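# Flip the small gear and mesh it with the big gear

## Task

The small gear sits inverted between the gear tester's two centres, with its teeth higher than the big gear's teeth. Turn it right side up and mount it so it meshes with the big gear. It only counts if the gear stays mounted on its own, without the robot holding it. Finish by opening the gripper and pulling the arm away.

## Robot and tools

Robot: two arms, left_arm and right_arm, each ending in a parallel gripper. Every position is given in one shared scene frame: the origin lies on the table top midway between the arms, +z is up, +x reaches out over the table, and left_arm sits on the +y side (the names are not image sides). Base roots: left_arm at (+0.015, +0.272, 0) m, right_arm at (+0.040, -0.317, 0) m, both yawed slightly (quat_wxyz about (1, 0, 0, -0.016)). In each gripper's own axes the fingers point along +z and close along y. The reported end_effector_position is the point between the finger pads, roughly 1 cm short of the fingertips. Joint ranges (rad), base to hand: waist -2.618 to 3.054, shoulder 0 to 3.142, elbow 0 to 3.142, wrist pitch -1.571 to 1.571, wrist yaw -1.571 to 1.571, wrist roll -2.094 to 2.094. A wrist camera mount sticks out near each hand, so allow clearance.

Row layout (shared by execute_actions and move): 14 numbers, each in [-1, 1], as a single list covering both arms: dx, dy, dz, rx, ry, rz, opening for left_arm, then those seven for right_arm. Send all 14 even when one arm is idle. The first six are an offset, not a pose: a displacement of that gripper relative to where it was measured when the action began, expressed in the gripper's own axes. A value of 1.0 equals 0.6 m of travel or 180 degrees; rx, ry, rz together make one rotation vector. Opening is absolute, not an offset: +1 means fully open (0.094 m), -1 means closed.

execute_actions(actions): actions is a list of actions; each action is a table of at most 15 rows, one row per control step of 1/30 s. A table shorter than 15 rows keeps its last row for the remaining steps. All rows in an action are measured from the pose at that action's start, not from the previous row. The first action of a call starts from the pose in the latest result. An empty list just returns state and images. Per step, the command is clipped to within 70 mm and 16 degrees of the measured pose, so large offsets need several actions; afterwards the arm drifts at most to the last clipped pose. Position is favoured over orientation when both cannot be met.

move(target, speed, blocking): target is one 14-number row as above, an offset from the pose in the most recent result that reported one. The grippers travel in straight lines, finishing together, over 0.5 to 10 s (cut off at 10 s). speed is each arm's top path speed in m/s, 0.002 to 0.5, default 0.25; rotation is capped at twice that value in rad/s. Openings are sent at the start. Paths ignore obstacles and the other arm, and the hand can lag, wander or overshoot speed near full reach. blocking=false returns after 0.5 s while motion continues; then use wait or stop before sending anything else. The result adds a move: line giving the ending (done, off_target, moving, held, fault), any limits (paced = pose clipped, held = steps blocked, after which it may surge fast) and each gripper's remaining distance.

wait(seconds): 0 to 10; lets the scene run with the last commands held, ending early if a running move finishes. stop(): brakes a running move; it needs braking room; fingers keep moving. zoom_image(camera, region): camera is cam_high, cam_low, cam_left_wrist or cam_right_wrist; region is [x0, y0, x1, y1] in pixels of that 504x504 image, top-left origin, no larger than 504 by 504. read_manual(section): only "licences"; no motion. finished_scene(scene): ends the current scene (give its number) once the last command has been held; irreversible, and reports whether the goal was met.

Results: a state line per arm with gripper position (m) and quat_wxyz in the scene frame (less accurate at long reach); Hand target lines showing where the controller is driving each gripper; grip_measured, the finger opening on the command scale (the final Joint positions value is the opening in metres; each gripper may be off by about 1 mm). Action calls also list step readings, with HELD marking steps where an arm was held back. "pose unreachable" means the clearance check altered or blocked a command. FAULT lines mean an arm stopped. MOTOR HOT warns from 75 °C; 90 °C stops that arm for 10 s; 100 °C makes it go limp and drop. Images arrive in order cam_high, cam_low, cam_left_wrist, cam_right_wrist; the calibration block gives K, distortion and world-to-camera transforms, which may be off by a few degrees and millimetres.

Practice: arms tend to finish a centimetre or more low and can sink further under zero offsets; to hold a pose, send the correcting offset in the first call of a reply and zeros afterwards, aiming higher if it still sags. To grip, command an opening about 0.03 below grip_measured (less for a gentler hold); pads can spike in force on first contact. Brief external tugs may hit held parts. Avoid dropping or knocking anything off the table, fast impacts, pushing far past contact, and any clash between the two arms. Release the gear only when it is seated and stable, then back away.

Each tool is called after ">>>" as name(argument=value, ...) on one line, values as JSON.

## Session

>>> execute_actions(actions=[])

Scene clock: 0.00 s.
left_arm: end_effector_position=(+0.1531, +0.0506, +0.3594) grip_measured=+1.000 end_effector_quat_wxyz=(+0.151, +0.168, +0.856, -0.465) | right_arm: end_effector_position=(+0.3239, -0.1766, +0.3360) grip_measured=+1.000 end_effector_quat_wxyz=(-0.278, +0.706, -0.616, +0.210)
Joint positions: left_arm=[-0.507  1.057  1.472 -1.2    0.739 -0.471  0.094] | right_arm=[ 0.628  1.341  1.738 -1.295  0.252 -1.199  0.094]
Joint velocities: left_arm=[-0.022 -0.007 -0.007  0.095  0.022  0.022  0.   ] | right_arm=[-0.007 -0.012  0.002  0.022 -0.007 -0.051  0.   ]
Hand target (left_arm): +0.151, +0.050, +0.365; +0.159, +0.175, +0.850, -0.470
Hand target (right_arm): +0.323, -0.177, +0.342; -0.287, +0.702, -0.616, +0.212
camera_calibration (this result's frames):
cam_left_wrist: T_world_to_cam=[[-0.339741, -0.503977, 0.794093, -0.210391], [-0.852948, 0.520864, -0.0343507, 0.158551], [-0.396302, -0.68899, -0.606825, 0.400473], [0, 0, 0, 1]] pos_world=[0.222466, 0.0873064, 0.415534]
cam_right_wrist: T_world_to_cam=[[0.691479, 0.157284, 0.705067, -0.441645], [-0.203755, -0.893919, 0.399241, -0.210884], [0.693066, -0.419728, -0.586078, -0.00359673], [0, 0, 0, 1]] pos_world=[0.264912, -0.120559, 0.393475]

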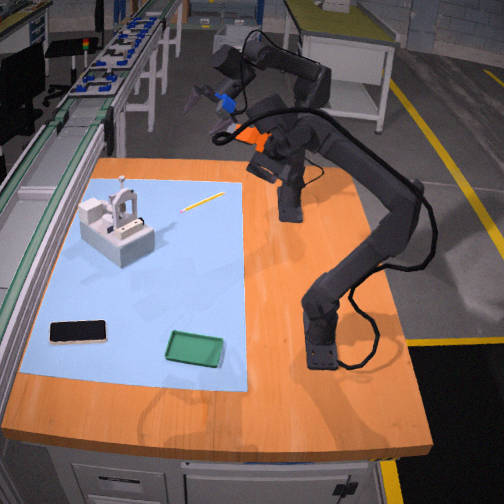

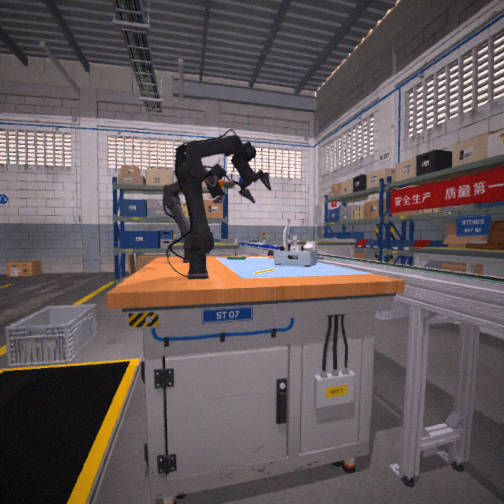

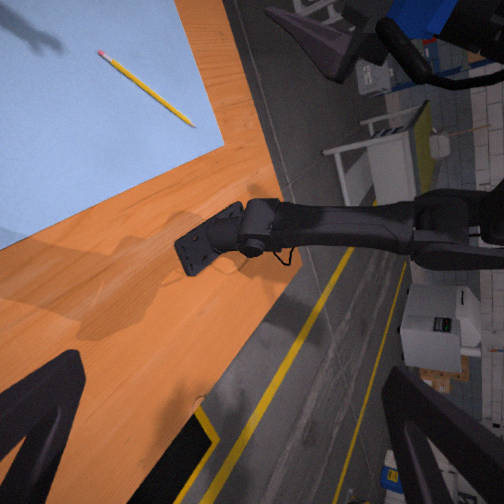

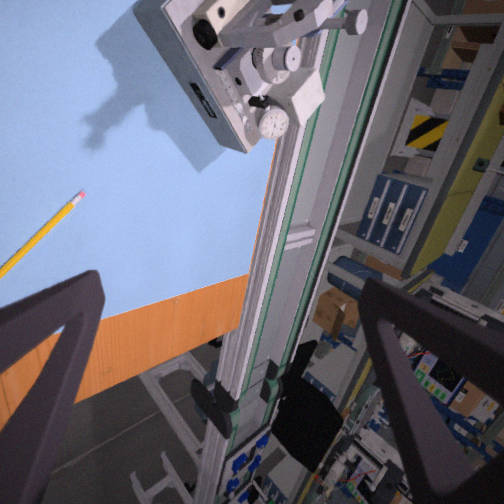

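>>> zoom_image(camera="cam_high", region=[60,165,170,275])

Region (60, 165, 170, 275) of cam_high's 504x504 image, scaled by 4.582, with more detail than that image has.

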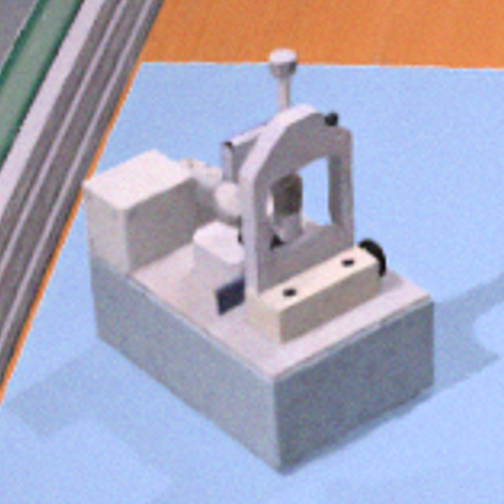

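>>> move(target=[-0.2545,0.384,0.18,-0.11,-0.264,0.253,-0.47,-0.0625,-0.063,0.269,-0.286,-0.204,0.814,-1], speed=0.4)

Scene clock: 6.60 s.
left_arm: end_effector_position=(+0.3977, +0.0451, +0.1950) grip_measured=-0.468 end_effector_quat_wxyz=(+0.654, +0.252, +0.664, -0.259) | right_arm: end_effector_position=(+0.4529, -0.1190, +0.2289) grip_measured=-0.977 end_effector_quat_wxyz=(+0.147, +0.305, +0.757, +0.559)
Joint positions: left_arm=[-0.374  1.615  0.551  1.054  0.334 -0.012  0.025] | right_arm=[ 0.228  1.538  1.041  0.053 -0.684  1.405  0.001]
Joint velocities: left_arm=[-0.007  0.017 -0.002 -0.037  0.007 -0.037 -0.   ] | right_arm=[ 0.002  0.002 -0.017  0.007  0.022  0.037 -0.   ]
Hand target (left_arm): +0.400, +0.051, +0.192; +0.658, +0.247, +0.665, -0.251
Hand target (right_arm): +0.449, -0.114, +0.239; +0.154, +0.295, +0.754, +0.566
Off the commanded pose (left_arm): 0.010 m, 1 deg.
Off the commanded pose (right_arm): 0.012 m, 2 deg.
move: off_target (right_arm)
camera_calibration (this result's frames):
cam_left_wrist: T_world_to_cam=[[-0.68606, -0.718737, 0.112864, 0.280715], [-0.439962, 0.286301, -0.851155, 0.369977], [0.579443, -0.6336, -0.512637, -0.0150868], [0, 0, 0, 1]] pos_world=[0.364105, 0.0862761, 0.275491]
cam_right_wrist: T_world_to_cam=[[-0.272552, -0.293452, -0.916298, 0.289733], [-0.962012, 0.0987367, 0.254528, 0.404305], [0.0157803, 0.950861, -0.309215, 0.274944], [0, 0, 0, 1]] pos_world=[0.463574, -0.216331, 0.247591]

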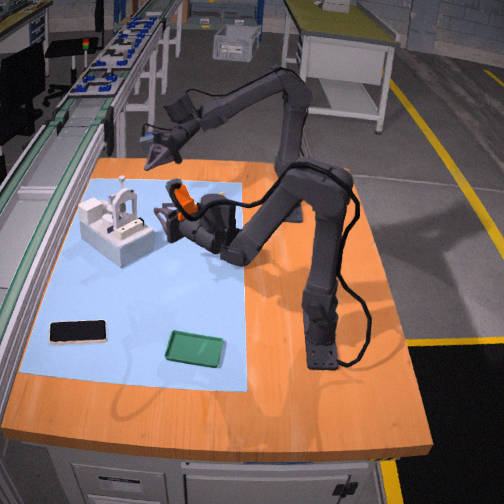

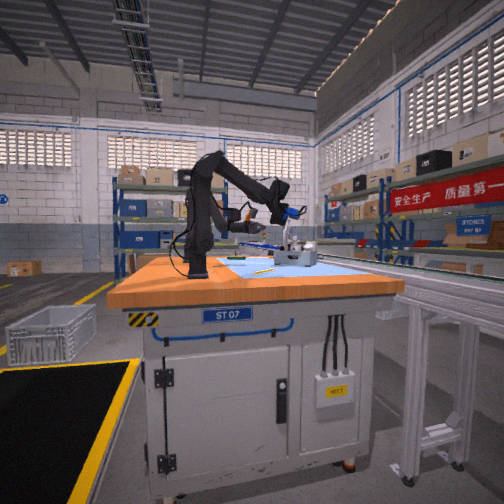

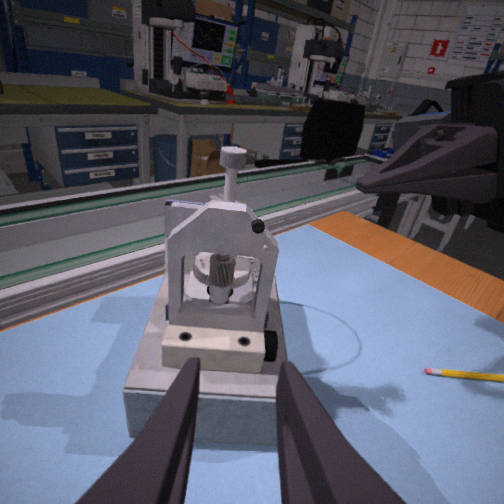

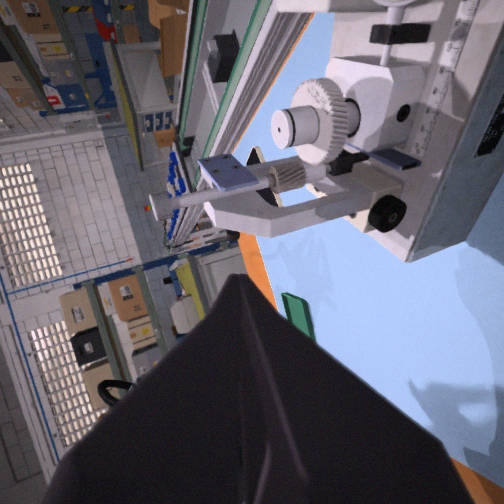

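>>> move(target=[0.05,0.017,0.15,0,-0.01,0,-0.47,0.014,0.041,0.071,0,0,0,-1], speed=0.12)

Scene clock: 8.17 s.
left_arm: end_effector_position=(+0.4655, -0.0032, +0.1486) grip_measured=-0.468 end_effector_quat_wxyz=(+0.647, +0.250, +0.671, -0.260) | right_arm: end_effector_position=(+0.4735, -0.0827, +0.2251) grip_measured=-0.977 end_effector_quat_wxyz=(+0.138, +0.313, +0.760, +0.552)
Joint positions: left_arm=[-0.424  2.014  0.847  1.139  0.281 -0.017  0.025] | right_arm=[ 0.32   1.652  1.157  0.054 -0.598  1.456  0.001]
Joint velocities: left_arm=[-0.012  0.002  0.017  0.037 -0.022 -0.022  0.   ] | right_arm=[-0.002  0.002 -0.007 -0.081 -0.081  0.051 -0.   ]
Hand target (left_arm): +0.469, -0.009, +0.164; +0.664, +0.248, +0.654, -0.263
Hand target (right_arm): +0.477, -0.077, +0.239; +0.146, +0.306, +0.756, +0.560
Off the commanded pose (left_arm): 0.017 m, 3 deg.
Off the commanded pose (right_arm): 0.015 m, 2 deg.
move: off_target (left_arm, right_arm)
camera_calibration (this result's frames):
cam_left_wrist: T_world_to_cam=[[-0.682054, -0.720889, 0.122971, 0.294432], [-0.457113, 0.289004, -0.841145, 0.380673], [0.570833, -0.629918, -0.526644, -0.10263], [0, 0, 0, 1]] pos_world=[0.433413, 0.0375887, 0.229945]
cam_right_wrist: T_world_to_cam=[[-0.298509, -0.298444, -0.906545, 0.312188], [-0.954356, 0.103142, 0.280297, 0.412418], [0.00984935, 0.948838, -0.315611, 0.242941], [0, 0, 0, 1]] pos_world=[0.484391, -0.179878, 0.244087]

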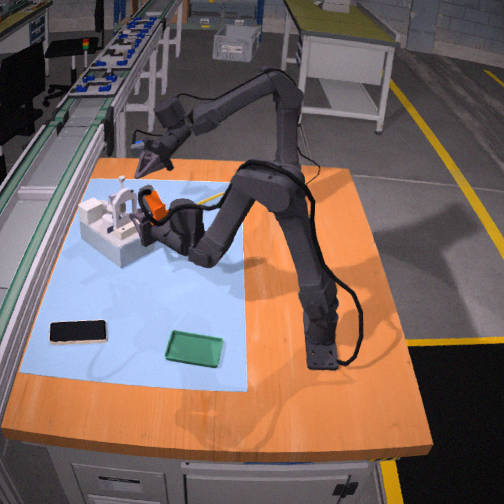

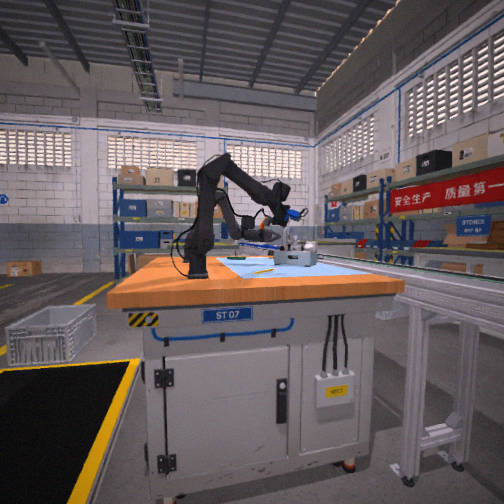

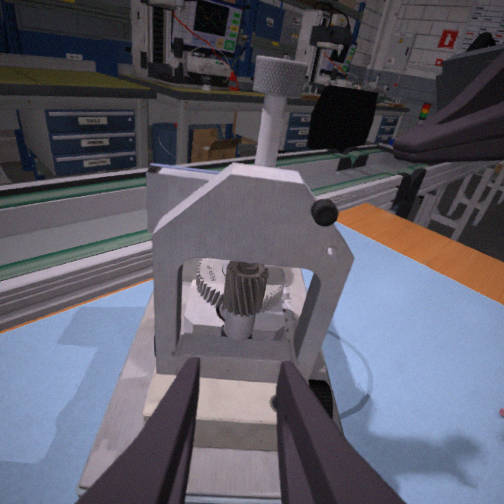

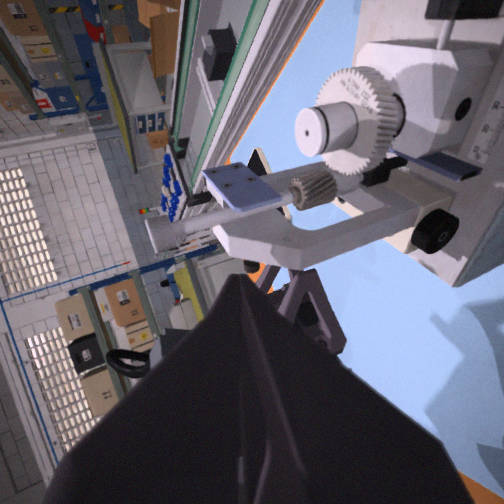

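>>> execute_actions(actions=[[[-0.033,-0.003,0.01,0,-0.015,0,-0.47,0,0.03,0.01,0,0,0,-1],[-0.033,-0.003,0.015,0,-0.015,0,-0.47,0,0.031,0.014,0,0,0,-1],[-0.033,-0.003,0.02,0,-0.015,0,-0.47,0,0.032,0.018,0,0,0,-1],[-0.034,-0.004,0.025,0,-0.015,0,-0.47,0,0.033,0.022,0,0,0,-1],[-0.034,-0.004,0.03,0,-0.015,0,-0.47,0,0.034,0.026,0,0,0,-1],[-0.034,-0.005,0.035,0,-0.015,0,-0.47,0,0.035,0.03,0,0,0,-1],[-0.035,-0.005,0.04,0,-0.015,0,-0.47,0,0.036,0.034,0,0,0,-1],[-0.035,-0.006,0.045,0,-0.015,0,-0.47,0,0.037,0.038,0,0,0,-1],[-0.035,-0.006,0.05,0,-0.015,0,-0.47,0,0.038,0.042,0,0,0,-1],[-0.036,-0.006,0.055,0,-0.015,0,-0.47,0,0.038,0.045,0,0,0,-1],[-0.036,-0.006,0.06,0,-0.015,0,-0.47,0,0.038,0.045,0,0,0,-1],[-0.036,-0.006,0.065,0,-0.015,0,-0.47,0,0.038,0.045,0,0,0,-1],[-0.036,-0.006,0.07,0,-0.015,0,-0.47,0,0.038,0.045,0,0,0,-1]]])

>>> wait(seconds=0.4)

Scene clock: 9.23 s.
left_arm: end_effector_position=(+0.4890, -0.0273, +0.1708) grip_measured=-0.468 end_effector_quat_wxyz=(+0.668, +0.246, +0.650, -0.266) | right_arm: end_effector_position=(+0.4923, -0.0627, +0.2225) grip_measured=-0.977 end_effector_quat_wxyz=(+0.130, +0.319, +0.764, +0.545)
Joint positions: left_arm=[-0.452  2.076  0.999  1.111  0.255 -0.025  0.025] | right_arm=[ 0.356  1.748  1.272  0.02  -0.567  1.474  0.001]
Joint velocities: left_arm=[-0.002  0.027  0.007  0.022  0.051  0.022 -0.   ] | right_arm=[ 0.002  0.017  0.007 -0.066 -0.037  0.066 -0.   ]
Hand target (left_arm): +0.494, -0.034, +0.170; +0.663, +0.244, +0.656, -0.265
Hand target (right_arm): +0.495, -0.058, +0.237; +0.138, +0.313, +0.760, +0.552
Off the commanded pose (left_arm): 0.009 m, 1 deg.
Off the commanded pose (right_arm): 0.015 m, 1 deg.
Step readings (end_effector_position):
0: left_arm (+0.4658, -0.0031, +0.1497) | right_arm (+0.4738, -0.0829, +0.2252)
1: left_arm (+0.4658, -0.0031, +0.1497) | right_arm (+0.4743, -0.0828, +0.2251)
2: left_arm (+0.4661, -0.0032, +0.1501) | right_arm (+0.4762, -0.0820, +0.2258)
4: left_arm (+0.4680, -0.0040, +0.1532) | right_arm (+0.4817, -0.0796, +0.2286)
8: left_arm (+0.4760, -0.0119, +0.1668) | right_arm (+0.4886, -0.0716, +0.2304)
15: end_effector_position above
camera_calibration (this result's frames):
cam_left_wrist: T_world_to_cam=[[-0.689591, -0.715226, 0.113649, 0.295744], [-0.41388, 0.260442, -0.87228, 0.400424], [0.594279, -0.648554, -0.475616, -0.140275], [0, 0, 0, 1]] pos_world=[0.453033, 0.0162604, 0.248954]
cam_right_wrist: T_world_to_cam=[[-0.318938, -0.305283, -0.897263, 0.328966], [-0.947775, 0.103854, 0.301557, 0.421142], [0.00112405, 0.946581, -0.322463, 0.228696], [0, 0, 0, 1]] pos_world=[0.503811, -0.159789, 0.241917]

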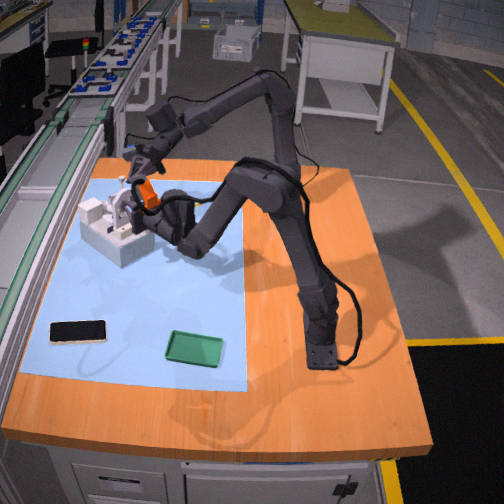

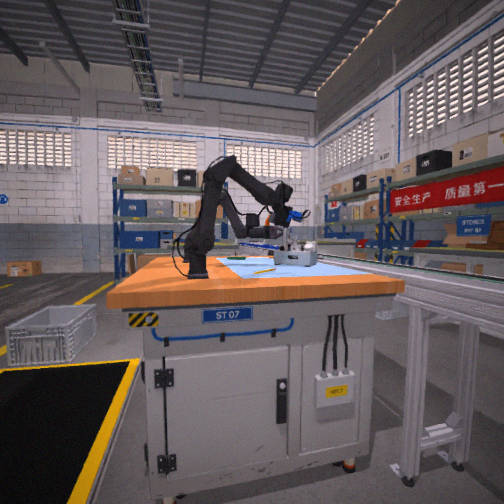

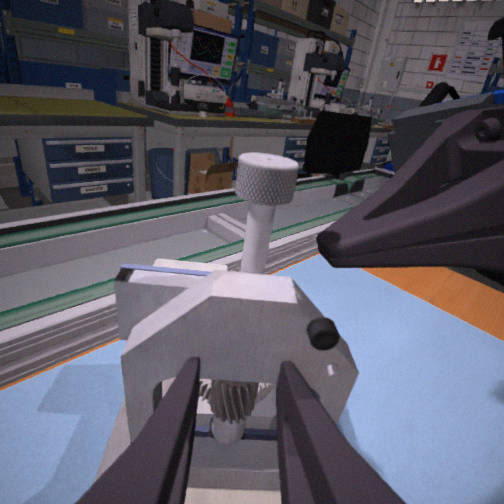

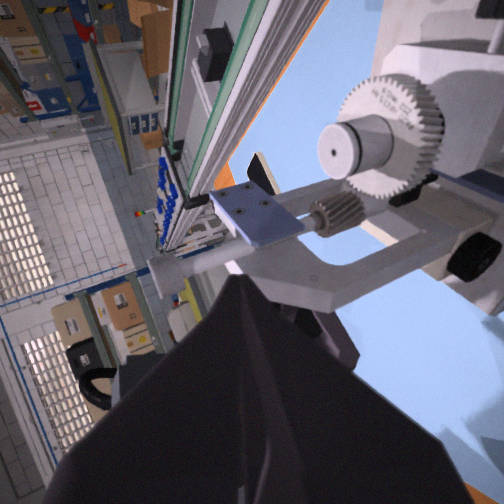

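Scene clock: 9.63 s.
left_arm: end_effector_position=(+0.4889, -0.0274, +0.1708) grip_measured=-0.468 end_effector_quat_wxyz=(+0.668, +0.246, +0.650, -0.266) | right_arm: end_effector_position=(+0.4927, -0.0633, +0.2216) grip_measured=-0.977 end_effector_quat_wxyz=(+0.130, +0.321, +0.764, +0.544)
Joint positions: left_arm=[-0.452  2.076  0.999  1.111  0.255 -0.025  0.025] | right_arm=[ 0.356  1.748  1.272  0.018 -0.563  1.476  0.001]
Joint velocities: left_arm=[ 0.002  0.002 -0.002  0.007 -0.051  0.037  0.002] | right_arm=[-0.012 -0.007  0.002 -0.022 -0.037  0.007 -0.001]
Hand target (left_arm): +0.494, -0.034, +0.170; +0.663, +0.244, +0.656, -0.265
Hand target (right_arm): +0.495, -0.058, +0.237; +0.138, +0.313, +0.760, +0.552
Off the commanded pose (left_arm): 0.009 m, 1 deg.
Off the commanded pose (right_arm): 0.016 m, 2 deg.
wait: 0.40 s; at rest by 0.17 s
camera_calibration (this result's frames):
cam_left_wrist: T_world_to_cam=[[-0.689865, -0.714964, 0.113636, 0.29582], [-0.413775, 0.26061, -0.87228, 0.400371], [0.594034, -0.648775, -0.47562, -0.140167], [0, 0, 0, 1]] pos_world=[0.453003, 0.016223, 0.248954]
cam_right_wrist: T_world_to_cam=[[-0.323649, -0.305355, -0.89555, 0.330039], [-0.946168, 0.108604, 0.304911, 0.42055], [0.00415418, 0.946025, -0.324067, 0.22776], [0, 0, 0, 1]] pos_world=[0.503781, -0.160361, 0.241145]

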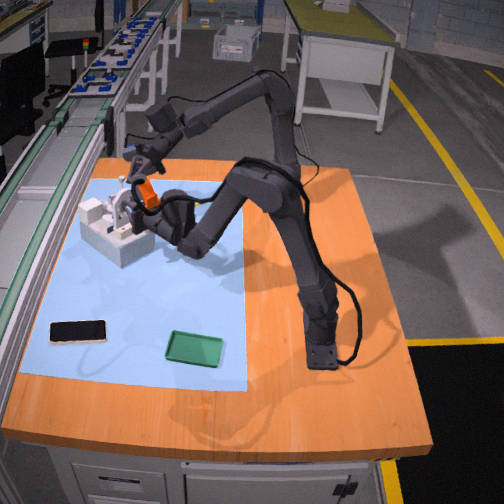

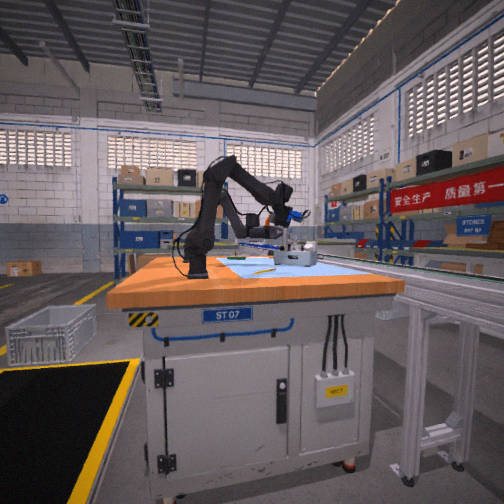

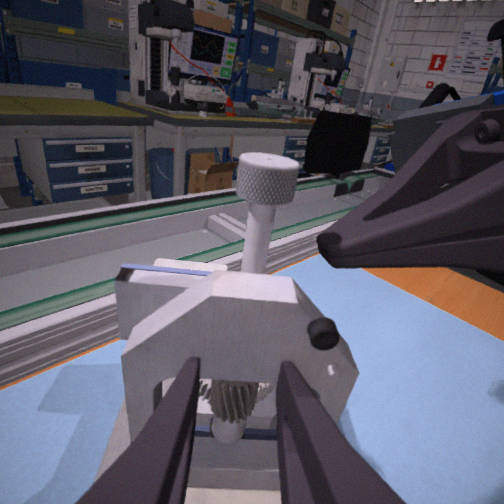

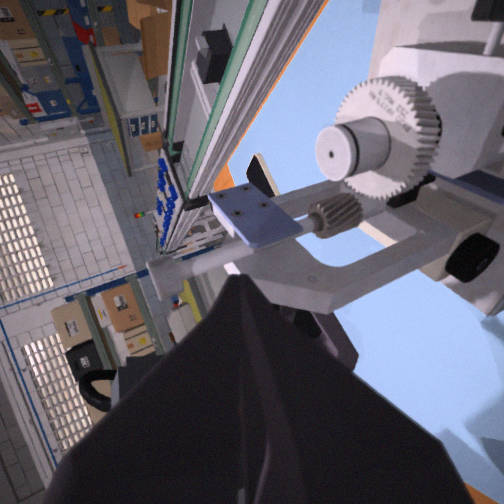

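>>> execute_actions(actions=[[[0.01,0.003,-0.01,0,0,0,-0.47,0,0.027,0.01,0,0,0,-1],[0.015,0.003,-0.01,0,0,0,-0.47,0,0.028,0.015,0,0,0,-1],[0.02,0.003,-0.01,0,0,0,-0.47,0,0.029,0.02,0,0,0,-1],[0.025,0.003,-0.01,0,0,0,-0.47,0,0.03,0.025,0,0,0,-1],[0.025,0.003,-0.01,0,0,0,-0.47,0,0.031,0.03,0,0,0,-1],[0.025,0.003,-0.01,0,0,0,-0.47,0,0.033,0.035,0,0,0,-1],[0.025,0.003,-0.01,0,0,0,-0.47,0,0.035,0.04,0,0,0,-1]]])

>>> wait(seconds=0.4)

Scene clock: 10.43 s.
left_arm: end_effector_position=(+0.4861, -0.0261, +0.1530) grip_measured=-0.468 end_effector_quat_wxyz=(+0.662, +0.247, +0.656, -0.265) | right_arm: end_effector_position=(+0.5146, -0.0524, +0.2181) grip_measured=-0.977 end_effector_quat_wxyz=(+0.131, +0.334, +0.765, +0.535)
Joint positions: left_arm=[-0.452  2.109  0.976  1.149  0.256 -0.025  0.025] | right_arm=[ 0.373  1.837  1.384 -0.019 -0.525  1.491  0.001]
Joint velocities: left_arm=[-0.007 -0.002  0.002  0.051 -0.022 -0.007  0.002] | right_arm=[-0.007 -0.027  0.017 -0.066 -0.007  0.007 -0.   ]
Hand target (left_arm): +0.486, -0.023, +0.155; +0.668, +0.246, +0.650, -0.266
Hand target (right_arm): +0.513, -0.041, +0.232; +0.130, +0.322, +0.764, +0.545
Off the commanded pose (left_arm): 0.004 m, 1 deg.
Off the commanded pose (right_arm): 0.018 m, 2 deg.
Step readings (end_effector_position):
0: left_arm (+0.4889, -0.0274, +0.1708) | right_arm (+0.4927, -0.0633, +0.2216)
1: left_arm (+0.4885, -0.0272, +0.1705) | right_arm (+0.4932, -0.0632, +0.2214)
2: left_arm (+0.4878, -0.0269, +0.1700) | right_arm (+0.4953, -0.0626, +0.2218)
4: left_arm (+0.4869, -0.0265, +0.1664) | right_arm (+0.5015, -0.0602, +0.2238)
8: left_arm (+0.4865, -0.0262, +0.1548) | right_arm (+0.5109, -0.0544, +0.2226)
15: end_effector_position above
camera_calibration (this result's frames):
cam_left_wrist: T_world_to_cam=[[-0.68857, -0.715411, 0.118568, 0.295461], [-0.42733, 0.268203, -0.863398, 0.388777], [0.585884, -0.645178, -0.490393, -0.139782], [0, 0, 0, 1]] pos_world=[0.451478, 0.0169211, 0.232089]
cam_right_wrist: T_world_to_cam=[[-0.346336, -0.308429, -0.885958, 0.346716], [-0.93791, 0.133354, 0.32022, 0.434945], [0.0193809, 0.941853, -0.335464, 0.210682], [0, 0, 0, 1]] pos_world=[0.523937, -0.149496, 0.238574]

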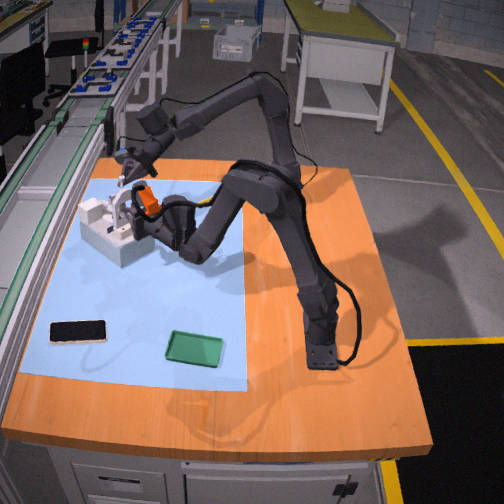

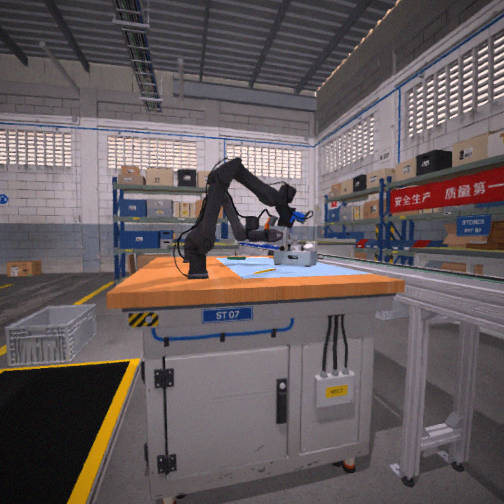

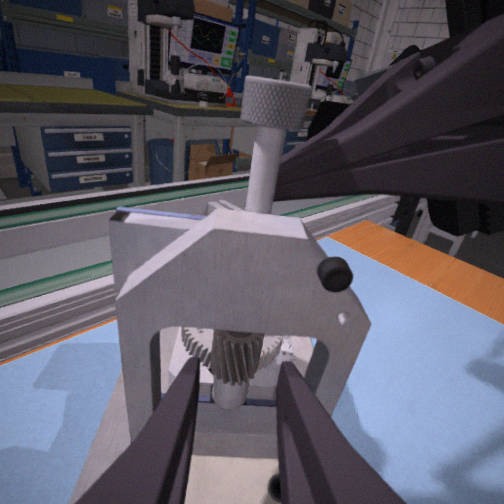

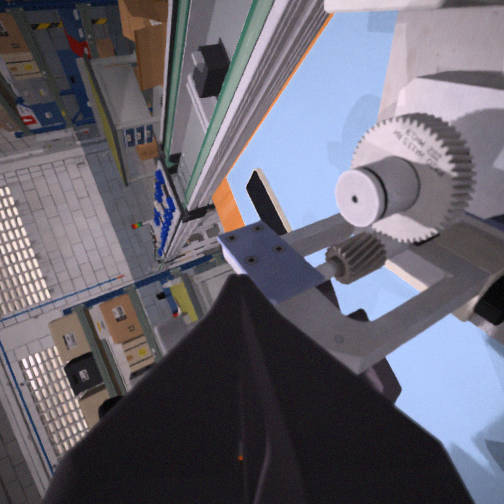

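Scene clock: 10.83 s.
left_arm: end_effector_position=(+0.4861, -0.0261, +0.1540) grip_measured=-0.468 end_effector_quat_wxyz=(+0.663, +0.247, +0.655, -0.265) | right_arm: end_effector_position=(+0.5146, -0.0524, +0.2181) grip_measured=-0.977 end_effector_quat_wxyz=(+0.131, +0.334, +0.765, +0.535)
Joint positions: left_arm=[-0.452  2.109  0.976  1.153  0.256 -0.025  0.025] | right_arm=[ 0.373  1.837  1.385 -0.021 -0.525  1.492  0.001]
Joint velocities: left_arm=[-0.012  0.017 -0.002 -0.051  0.022  0.007 -0.   ] | right_arm=[-0.007 -0.022 -0.007  0.007  0.022 -0.066 -0.   ]
Hand target (left_arm): +0.486, -0.023, +0.155; +0.668, +0.246, +0.650, -0.266
Hand target (right_arm): +0.513, -0.041, +0.232; +0.130, +0.321, +0.764, +0.545
Off the commanded pose (left_arm): 0.004 m, 1 deg.
Off the commanded pose (right_arm): 0.018 m, 2 deg.
wait: 0.40 s; at rest by 0.17 s
camera_calibration (this result's frames):
cam_left_wrist: T_world_to_cam=[[-0.689008, -0.71518, 0.117411, 0.295733], [-0.424121, 0.266511, -0.865502, 0.388368], [0.587698, -0.646134, -0.486951, -0.140704], [0, 0, 0, 1]] pos_world=[0.451169, 0.0170842, 0.232895]
cam_right_wrist: T_world_to_cam=[[-0.347867, -0.308474, -0.885343, 0.347389], [-0.937343, 0.134006, 0.321607, 0.434314], [0.0194344, 0.941746, -0.335762, 0.210655], [0, 0, 0, 1]] pos_world=[0.523852, -0.149424, 0.23861]

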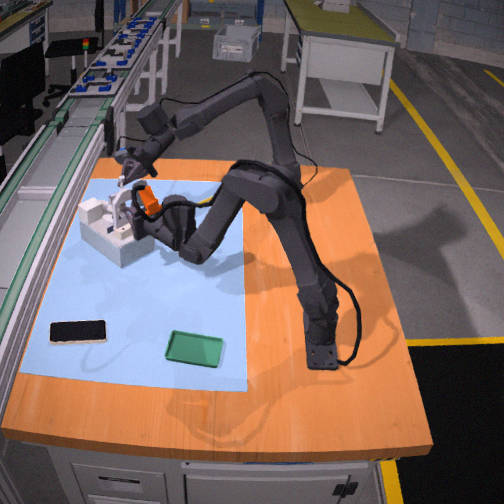

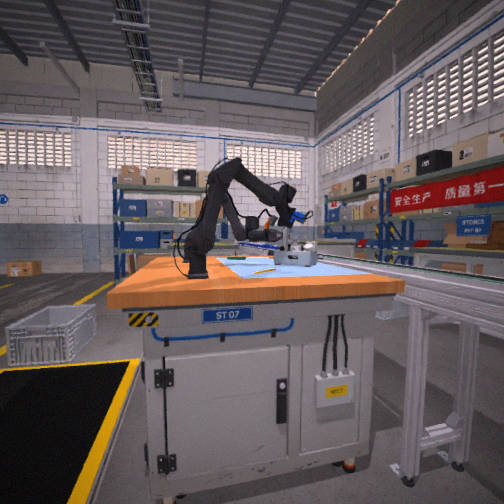

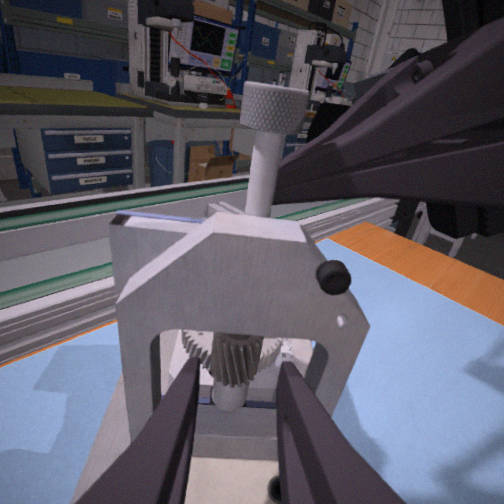

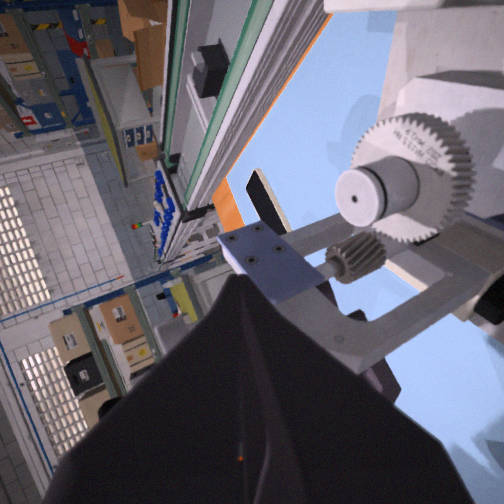

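>>> execute_actions(actions=[[[-0.005,0,0.01,0,0,0,-0.47,0,0.025,-0.015,0,0,0,-1],[-0.005,0,0.015,0,0,0,-0.47,0,0.025,-0.015,0,0,0,-1],[-0.005,0,0.02,0,0,0,-0.47,0,0.025,-0.015,0,0,0,-1],[-0.005,0,0.025,0,0,0,-0.47,0,0.025,-0.015,0,0,0,-1],[-0.005,0,0.03,0,0,0,-0.47,0.005,0.025,-0.015,0,0.005,0,-1],[-0.005,0,0.035,0,0,0,-0.47,0.01,0.025,-0.015,0,0.011,0,-1],[-0.005,0,0.04,0,0,0,-0.47,0.016,0.025,-0.015,0,0.017,0,-1],[-0.005,0,0.045,0,0,0,-0.47,0.016,0.025,-0.015,0,0.017,0,-1],[-0.005,0,0.05,0,0,0,-0.47,0.016,0.025,-0.015,0,0.017,0,-1]]])

>>> wait(seconds=0.4)

Scene clock: 11.67 s.
left_arm: end_effector_position=(+0.5038, -0.0410, +0.1523) grip_measured=-0.468 end_effector_quat_wxyz=(+0.660, +0.249, +0.657, -0.266) | right_arm: end_effector_position=(+0.5112, -0.0539, +0.2167) grip_measured=-0.977 end_effector_quat_wxyz=(+0.115, +0.340, +0.770, +0.528)
Joint positions: left_arm=[-0.463  2.166  1.086  1.093  0.249 -0.025  0.025] | right_arm=[ 0.367  1.837  1.404 -0.075 -0.543  1.492  0.001]
Joint velocities: left_arm=[-0.017 -0.002  0.007 -0.066 -0.037 -0.007  0.   ] | right_arm=[-0.027 -0.007  0.012 -0.066  0.022 -0.051 -0.   ]
Hand target (left_arm): +0.507, -0.046, +0.158; +0.663, +0.247, +0.655, -0.266
Hand target (right_arm): +0.508, -0.050, +0.237; +0.111, +0.320, +0.768, +0.543
Off the commanded pose (left_arm): 0.009 m, 1 deg.
Off the commanded pose (right_arm): 0.021 m, 3 deg.
Step readings (end_effector_position):
0: left_arm (+0.4861, -0.0261, +0.1540) | right_arm (+0.5146, -0.0524, +0.2181)
1: left_arm (+0.4861, -0.0261, +0.1538) | right_arm (+0.5143, -0.0525, +0.2178)
2: left_arm (+0.4864, -0.0262, +0.1538) | right_arm (+0.5139, -0.0527, +0.2174)
4: left_arm (+0.4889, -0.0275, +0.1542) | right_arm (+0.5135, -0.0529, +0.2174)
8: left_arm (+0.4988, -0.0323, +0.1563) | right_arm (+0.5125, -0.0533, +0.2172)
15: end_effector_position above
camera_calibration (this result's frames):
cam_left_wrist: T_world_to_cam=[[-0.690848, -0.713005, 0.119803, 0.298033], [-0.429533, 0.271467, -0.861282, 0.400672], [0.581576, -0.646475, -0.493801, -0.157414], [0, 0, 0, 1]] pos_world=[0.469546, 0.00196558, 0.231655]
cam_right_wrist: T_world_to_cam=[[-0.376271, -0.315189, -0.87125, 0.355592], [-0.926506, 0.125462, 0.354747, 0.418674], [-0.00250417, 0.940699, -0.339232, 0.223653], [0, 0, 0, 1]] pos_world=[0.522263, -0.150839, 0.237156]

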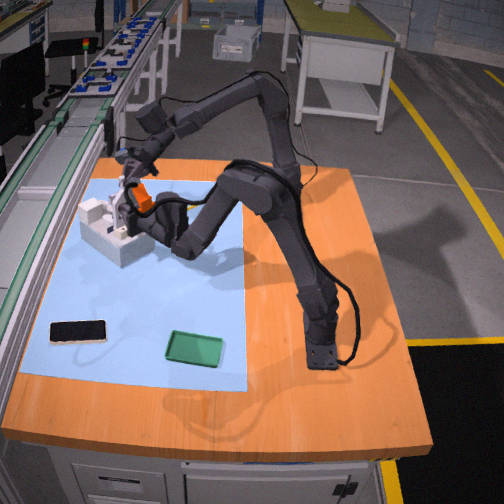

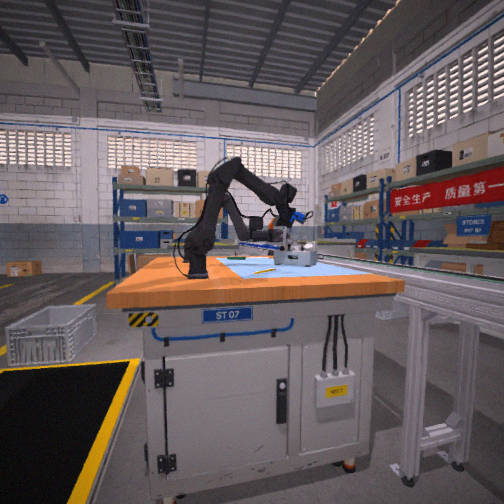

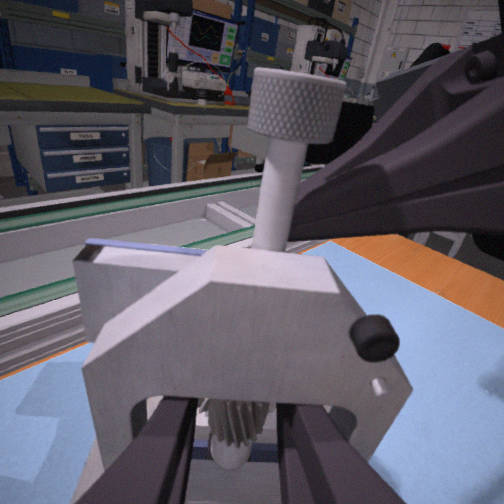

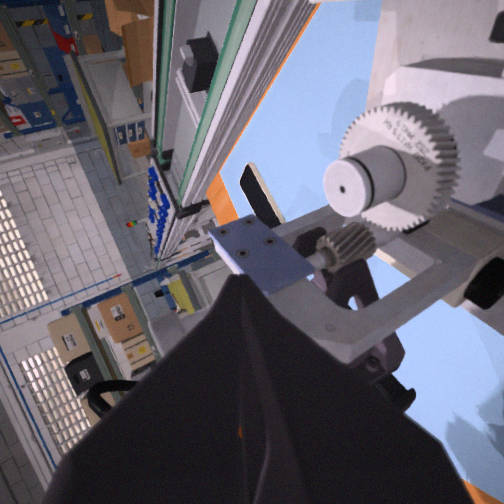

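Scene clock: 12.07 s.
left_arm: end_effector_position=(+0.5045, -0.0406, +0.1520) grip_measured=-0.468 end_effector_quat_wxyz=(+0.659, +0.247, +0.659, -0.265) | right_arm: end_effector_position=(+0.5110, -0.0541, +0.2163) grip_measured=-0.977 end_effector_quat_wxyz=(+0.114, +0.340, +0.770, +0.528)
Joint positions: left_arm=[-0.463  2.166  1.087  1.088  0.245 -0.025  0.025] | right_arm=[ 0.366  1.837  1.404 -0.077 -0.545  1.492  0.001]
Joint velocities: left_arm=[ 0.002 -0.012  0.002 -0.051 -0.11   0.037 -0.001] | right_arm=[-0.002 -0.007 -0.002 -0.022  0.022 -0.037 -0.   ]
Hand target (left_arm): +0.507, -0.046, +0.158; +0.663, +0.247, +0.655, -0.265
Hand target (right_arm): +0.508, -0.050, +0.236; +0.111, +0.320, +0.768, +0.543
Off the commanded pose (left_arm): 0.009 m, 1 deg.
Off the commanded pose (right_arm): 0.021 m, 3 deg.
wait: 0.40 s; at rest by 0.17 s
camera_calibration (this result's frames):
cam_left_wrist: T_world_to_cam=[[-0.687838, -0.715783, 0.120554, 0.297088], [-0.432605, 0.270885, -0.859927, 0.401866], [0.582864, -0.643643, -0.495976, -0.157996], [0, 0, 0, 1]] pos_world=[0.470288, 0.00209839, 0.231398]
cam_right_wrist: T_world_to_cam=[[-0.377804, -0.315511, -0.870469, 0.355785], [-0.925878, 0.124925, 0.356573, 0.417834], [-0.00375883, 0.940663, -0.339322, 0.224309], [0, 0, 0, 1]] pos_world=[0.522124, -0.150943, 0.236824]

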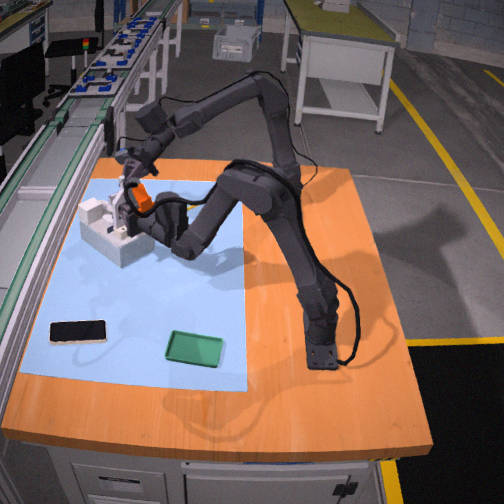

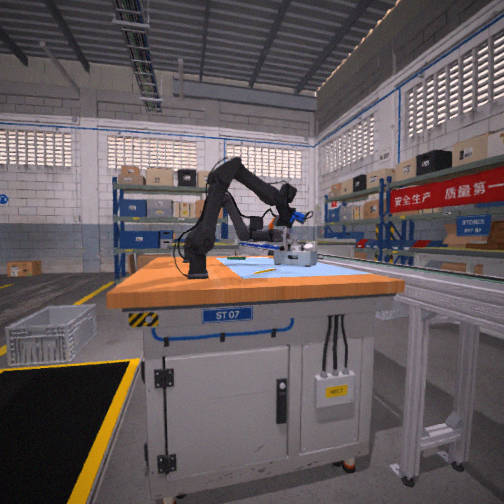

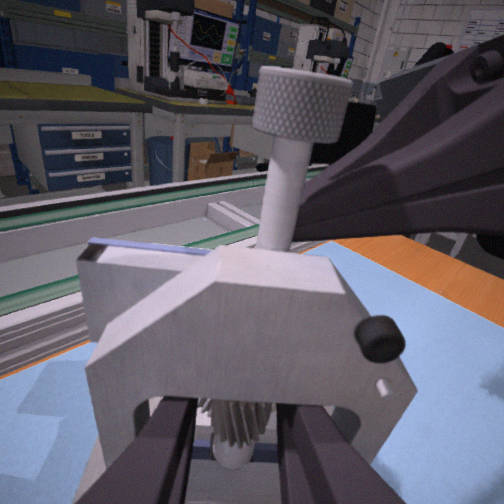

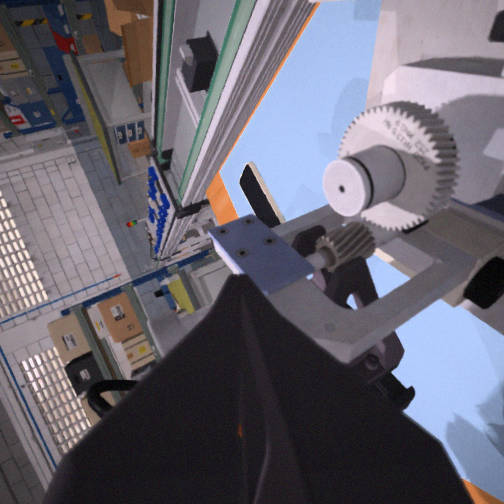

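>>> execute_actions(actions=[[[0.014,0,0.01,0,0,0,-0.47,0.01,0.02,0,0,0.005,0,-1]]])

>>> zoom_image(camera="cam_right_wrist", region=[250,150,450,350])

Scene clock: 12.70 s.
left_arm: end_effector_position=(+0.5056, -0.0413, +0.1320) grip_measured=-0.468 end_effector_quat_wxyz=(+0.648, +0.249, +0.670, -0.263) | right_arm: end_effector_position=(+0.5111, -0.0543, +0.2166) grip_measured=-0.977 end_effector_quat_wxyz=(+0.110, +0.344, +0.772, +0.523)
Joint positions: left_arm=[-0.463  2.206  1.089  1.095  0.245 -0.025  0.025] | right_arm=[ 0.366  1.84   1.423 -0.108 -0.543  1.492  0.001]
Joint velocities: left_arm=[ 0.007 -0.002  0.002 -0.022 -0.066 -0.051  0.001] | right_arm=[-0.002 -0.007 -0.012  0.022 -0.022  0.037 -0.001]
Hand target (left_arm): +0.508, -0.045, +0.144; +0.659, +0.247, +0.659, -0.265
Hand target (right_arm): +0.511, -0.048, +0.228; +0.108, +0.336, +0.771, +0.530
Off the commanded pose (left_arm): 0.013 m, 2 deg.
Off the commanded pose (right_arm): 0.013 m, 1 deg.
Step readings (end_effector_position):
0: left_arm (+0.5045, -0.0406, +0.1520) | right_arm (+0.5110, -0.0541, +0.2163)
1: left_arm (+0.5046, -0.0407, +0.1507) | right_arm (+0.5111, -0.0541, +0.2165)
2: left_arm (+0.5049, -0.0409, +0.1495) | right_arm (+0.5112, -0.0542, +0.2165)
4: left_arm (+0.5053, -0.0411, +0.1422) | right_arm (+0.5114, -0.0542, +0.2169)
8: left_arm (+0.5056, -0.0413, +0.1322) | right_arm (+0.5113, -0.0542, +0.2168)
15: end_effector_position above
camera_calibration (this result's frames):
cam_left_wrist: T_world_to_cam=[[-0.684365, -0.717662, 0.128864, 0.296909], [-0.456324, 0.283716, -0.84337, 0.395685], [0.568693, -0.635977, -0.521652, -0.158096], [0, 0, 0, 1]] pos_world=[0.473663, 0.000272659, 0.212977]
cam_right_wrist: T_world_to_cam=[[-0.391416, -0.319951, -0.862801, 0.361023], [-0.920183, 0.128399, 0.369834, 0.41226], [-0.00754598, 0.938693, -0.344671, 0.227584], [0, 0, 0, 1]] pos_world=[0.522383, -0.151055, 0.237465]

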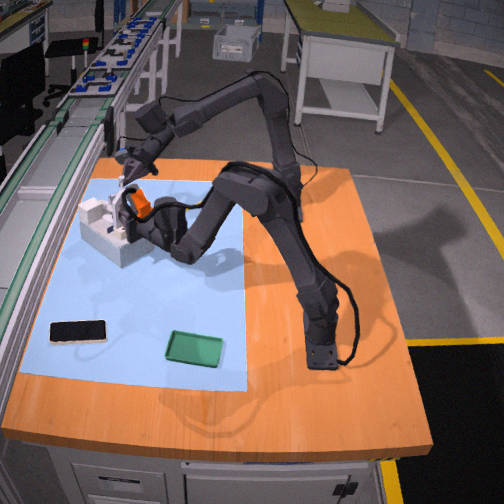

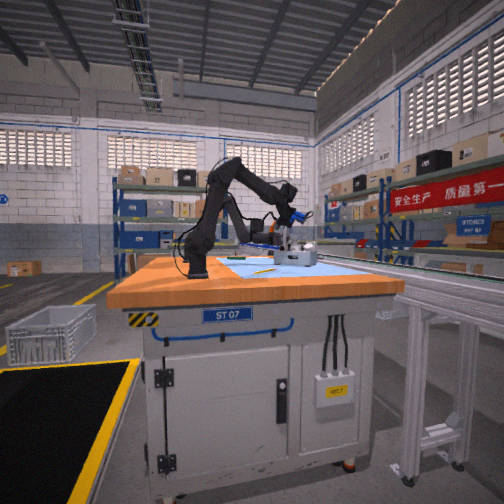

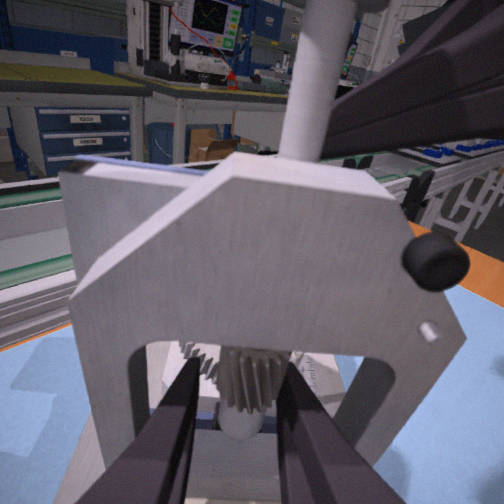

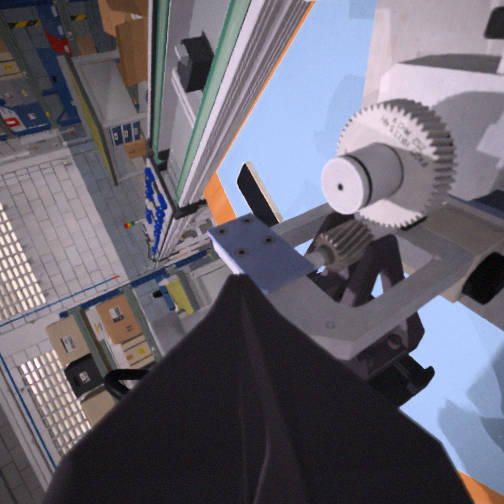

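Region (250, 150, 450, 350) of cam_right_wrist's 504x504 image, scaled by 2.520, with more detail than that image has.

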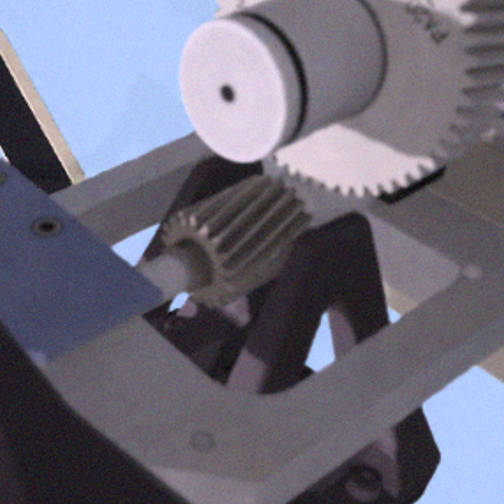

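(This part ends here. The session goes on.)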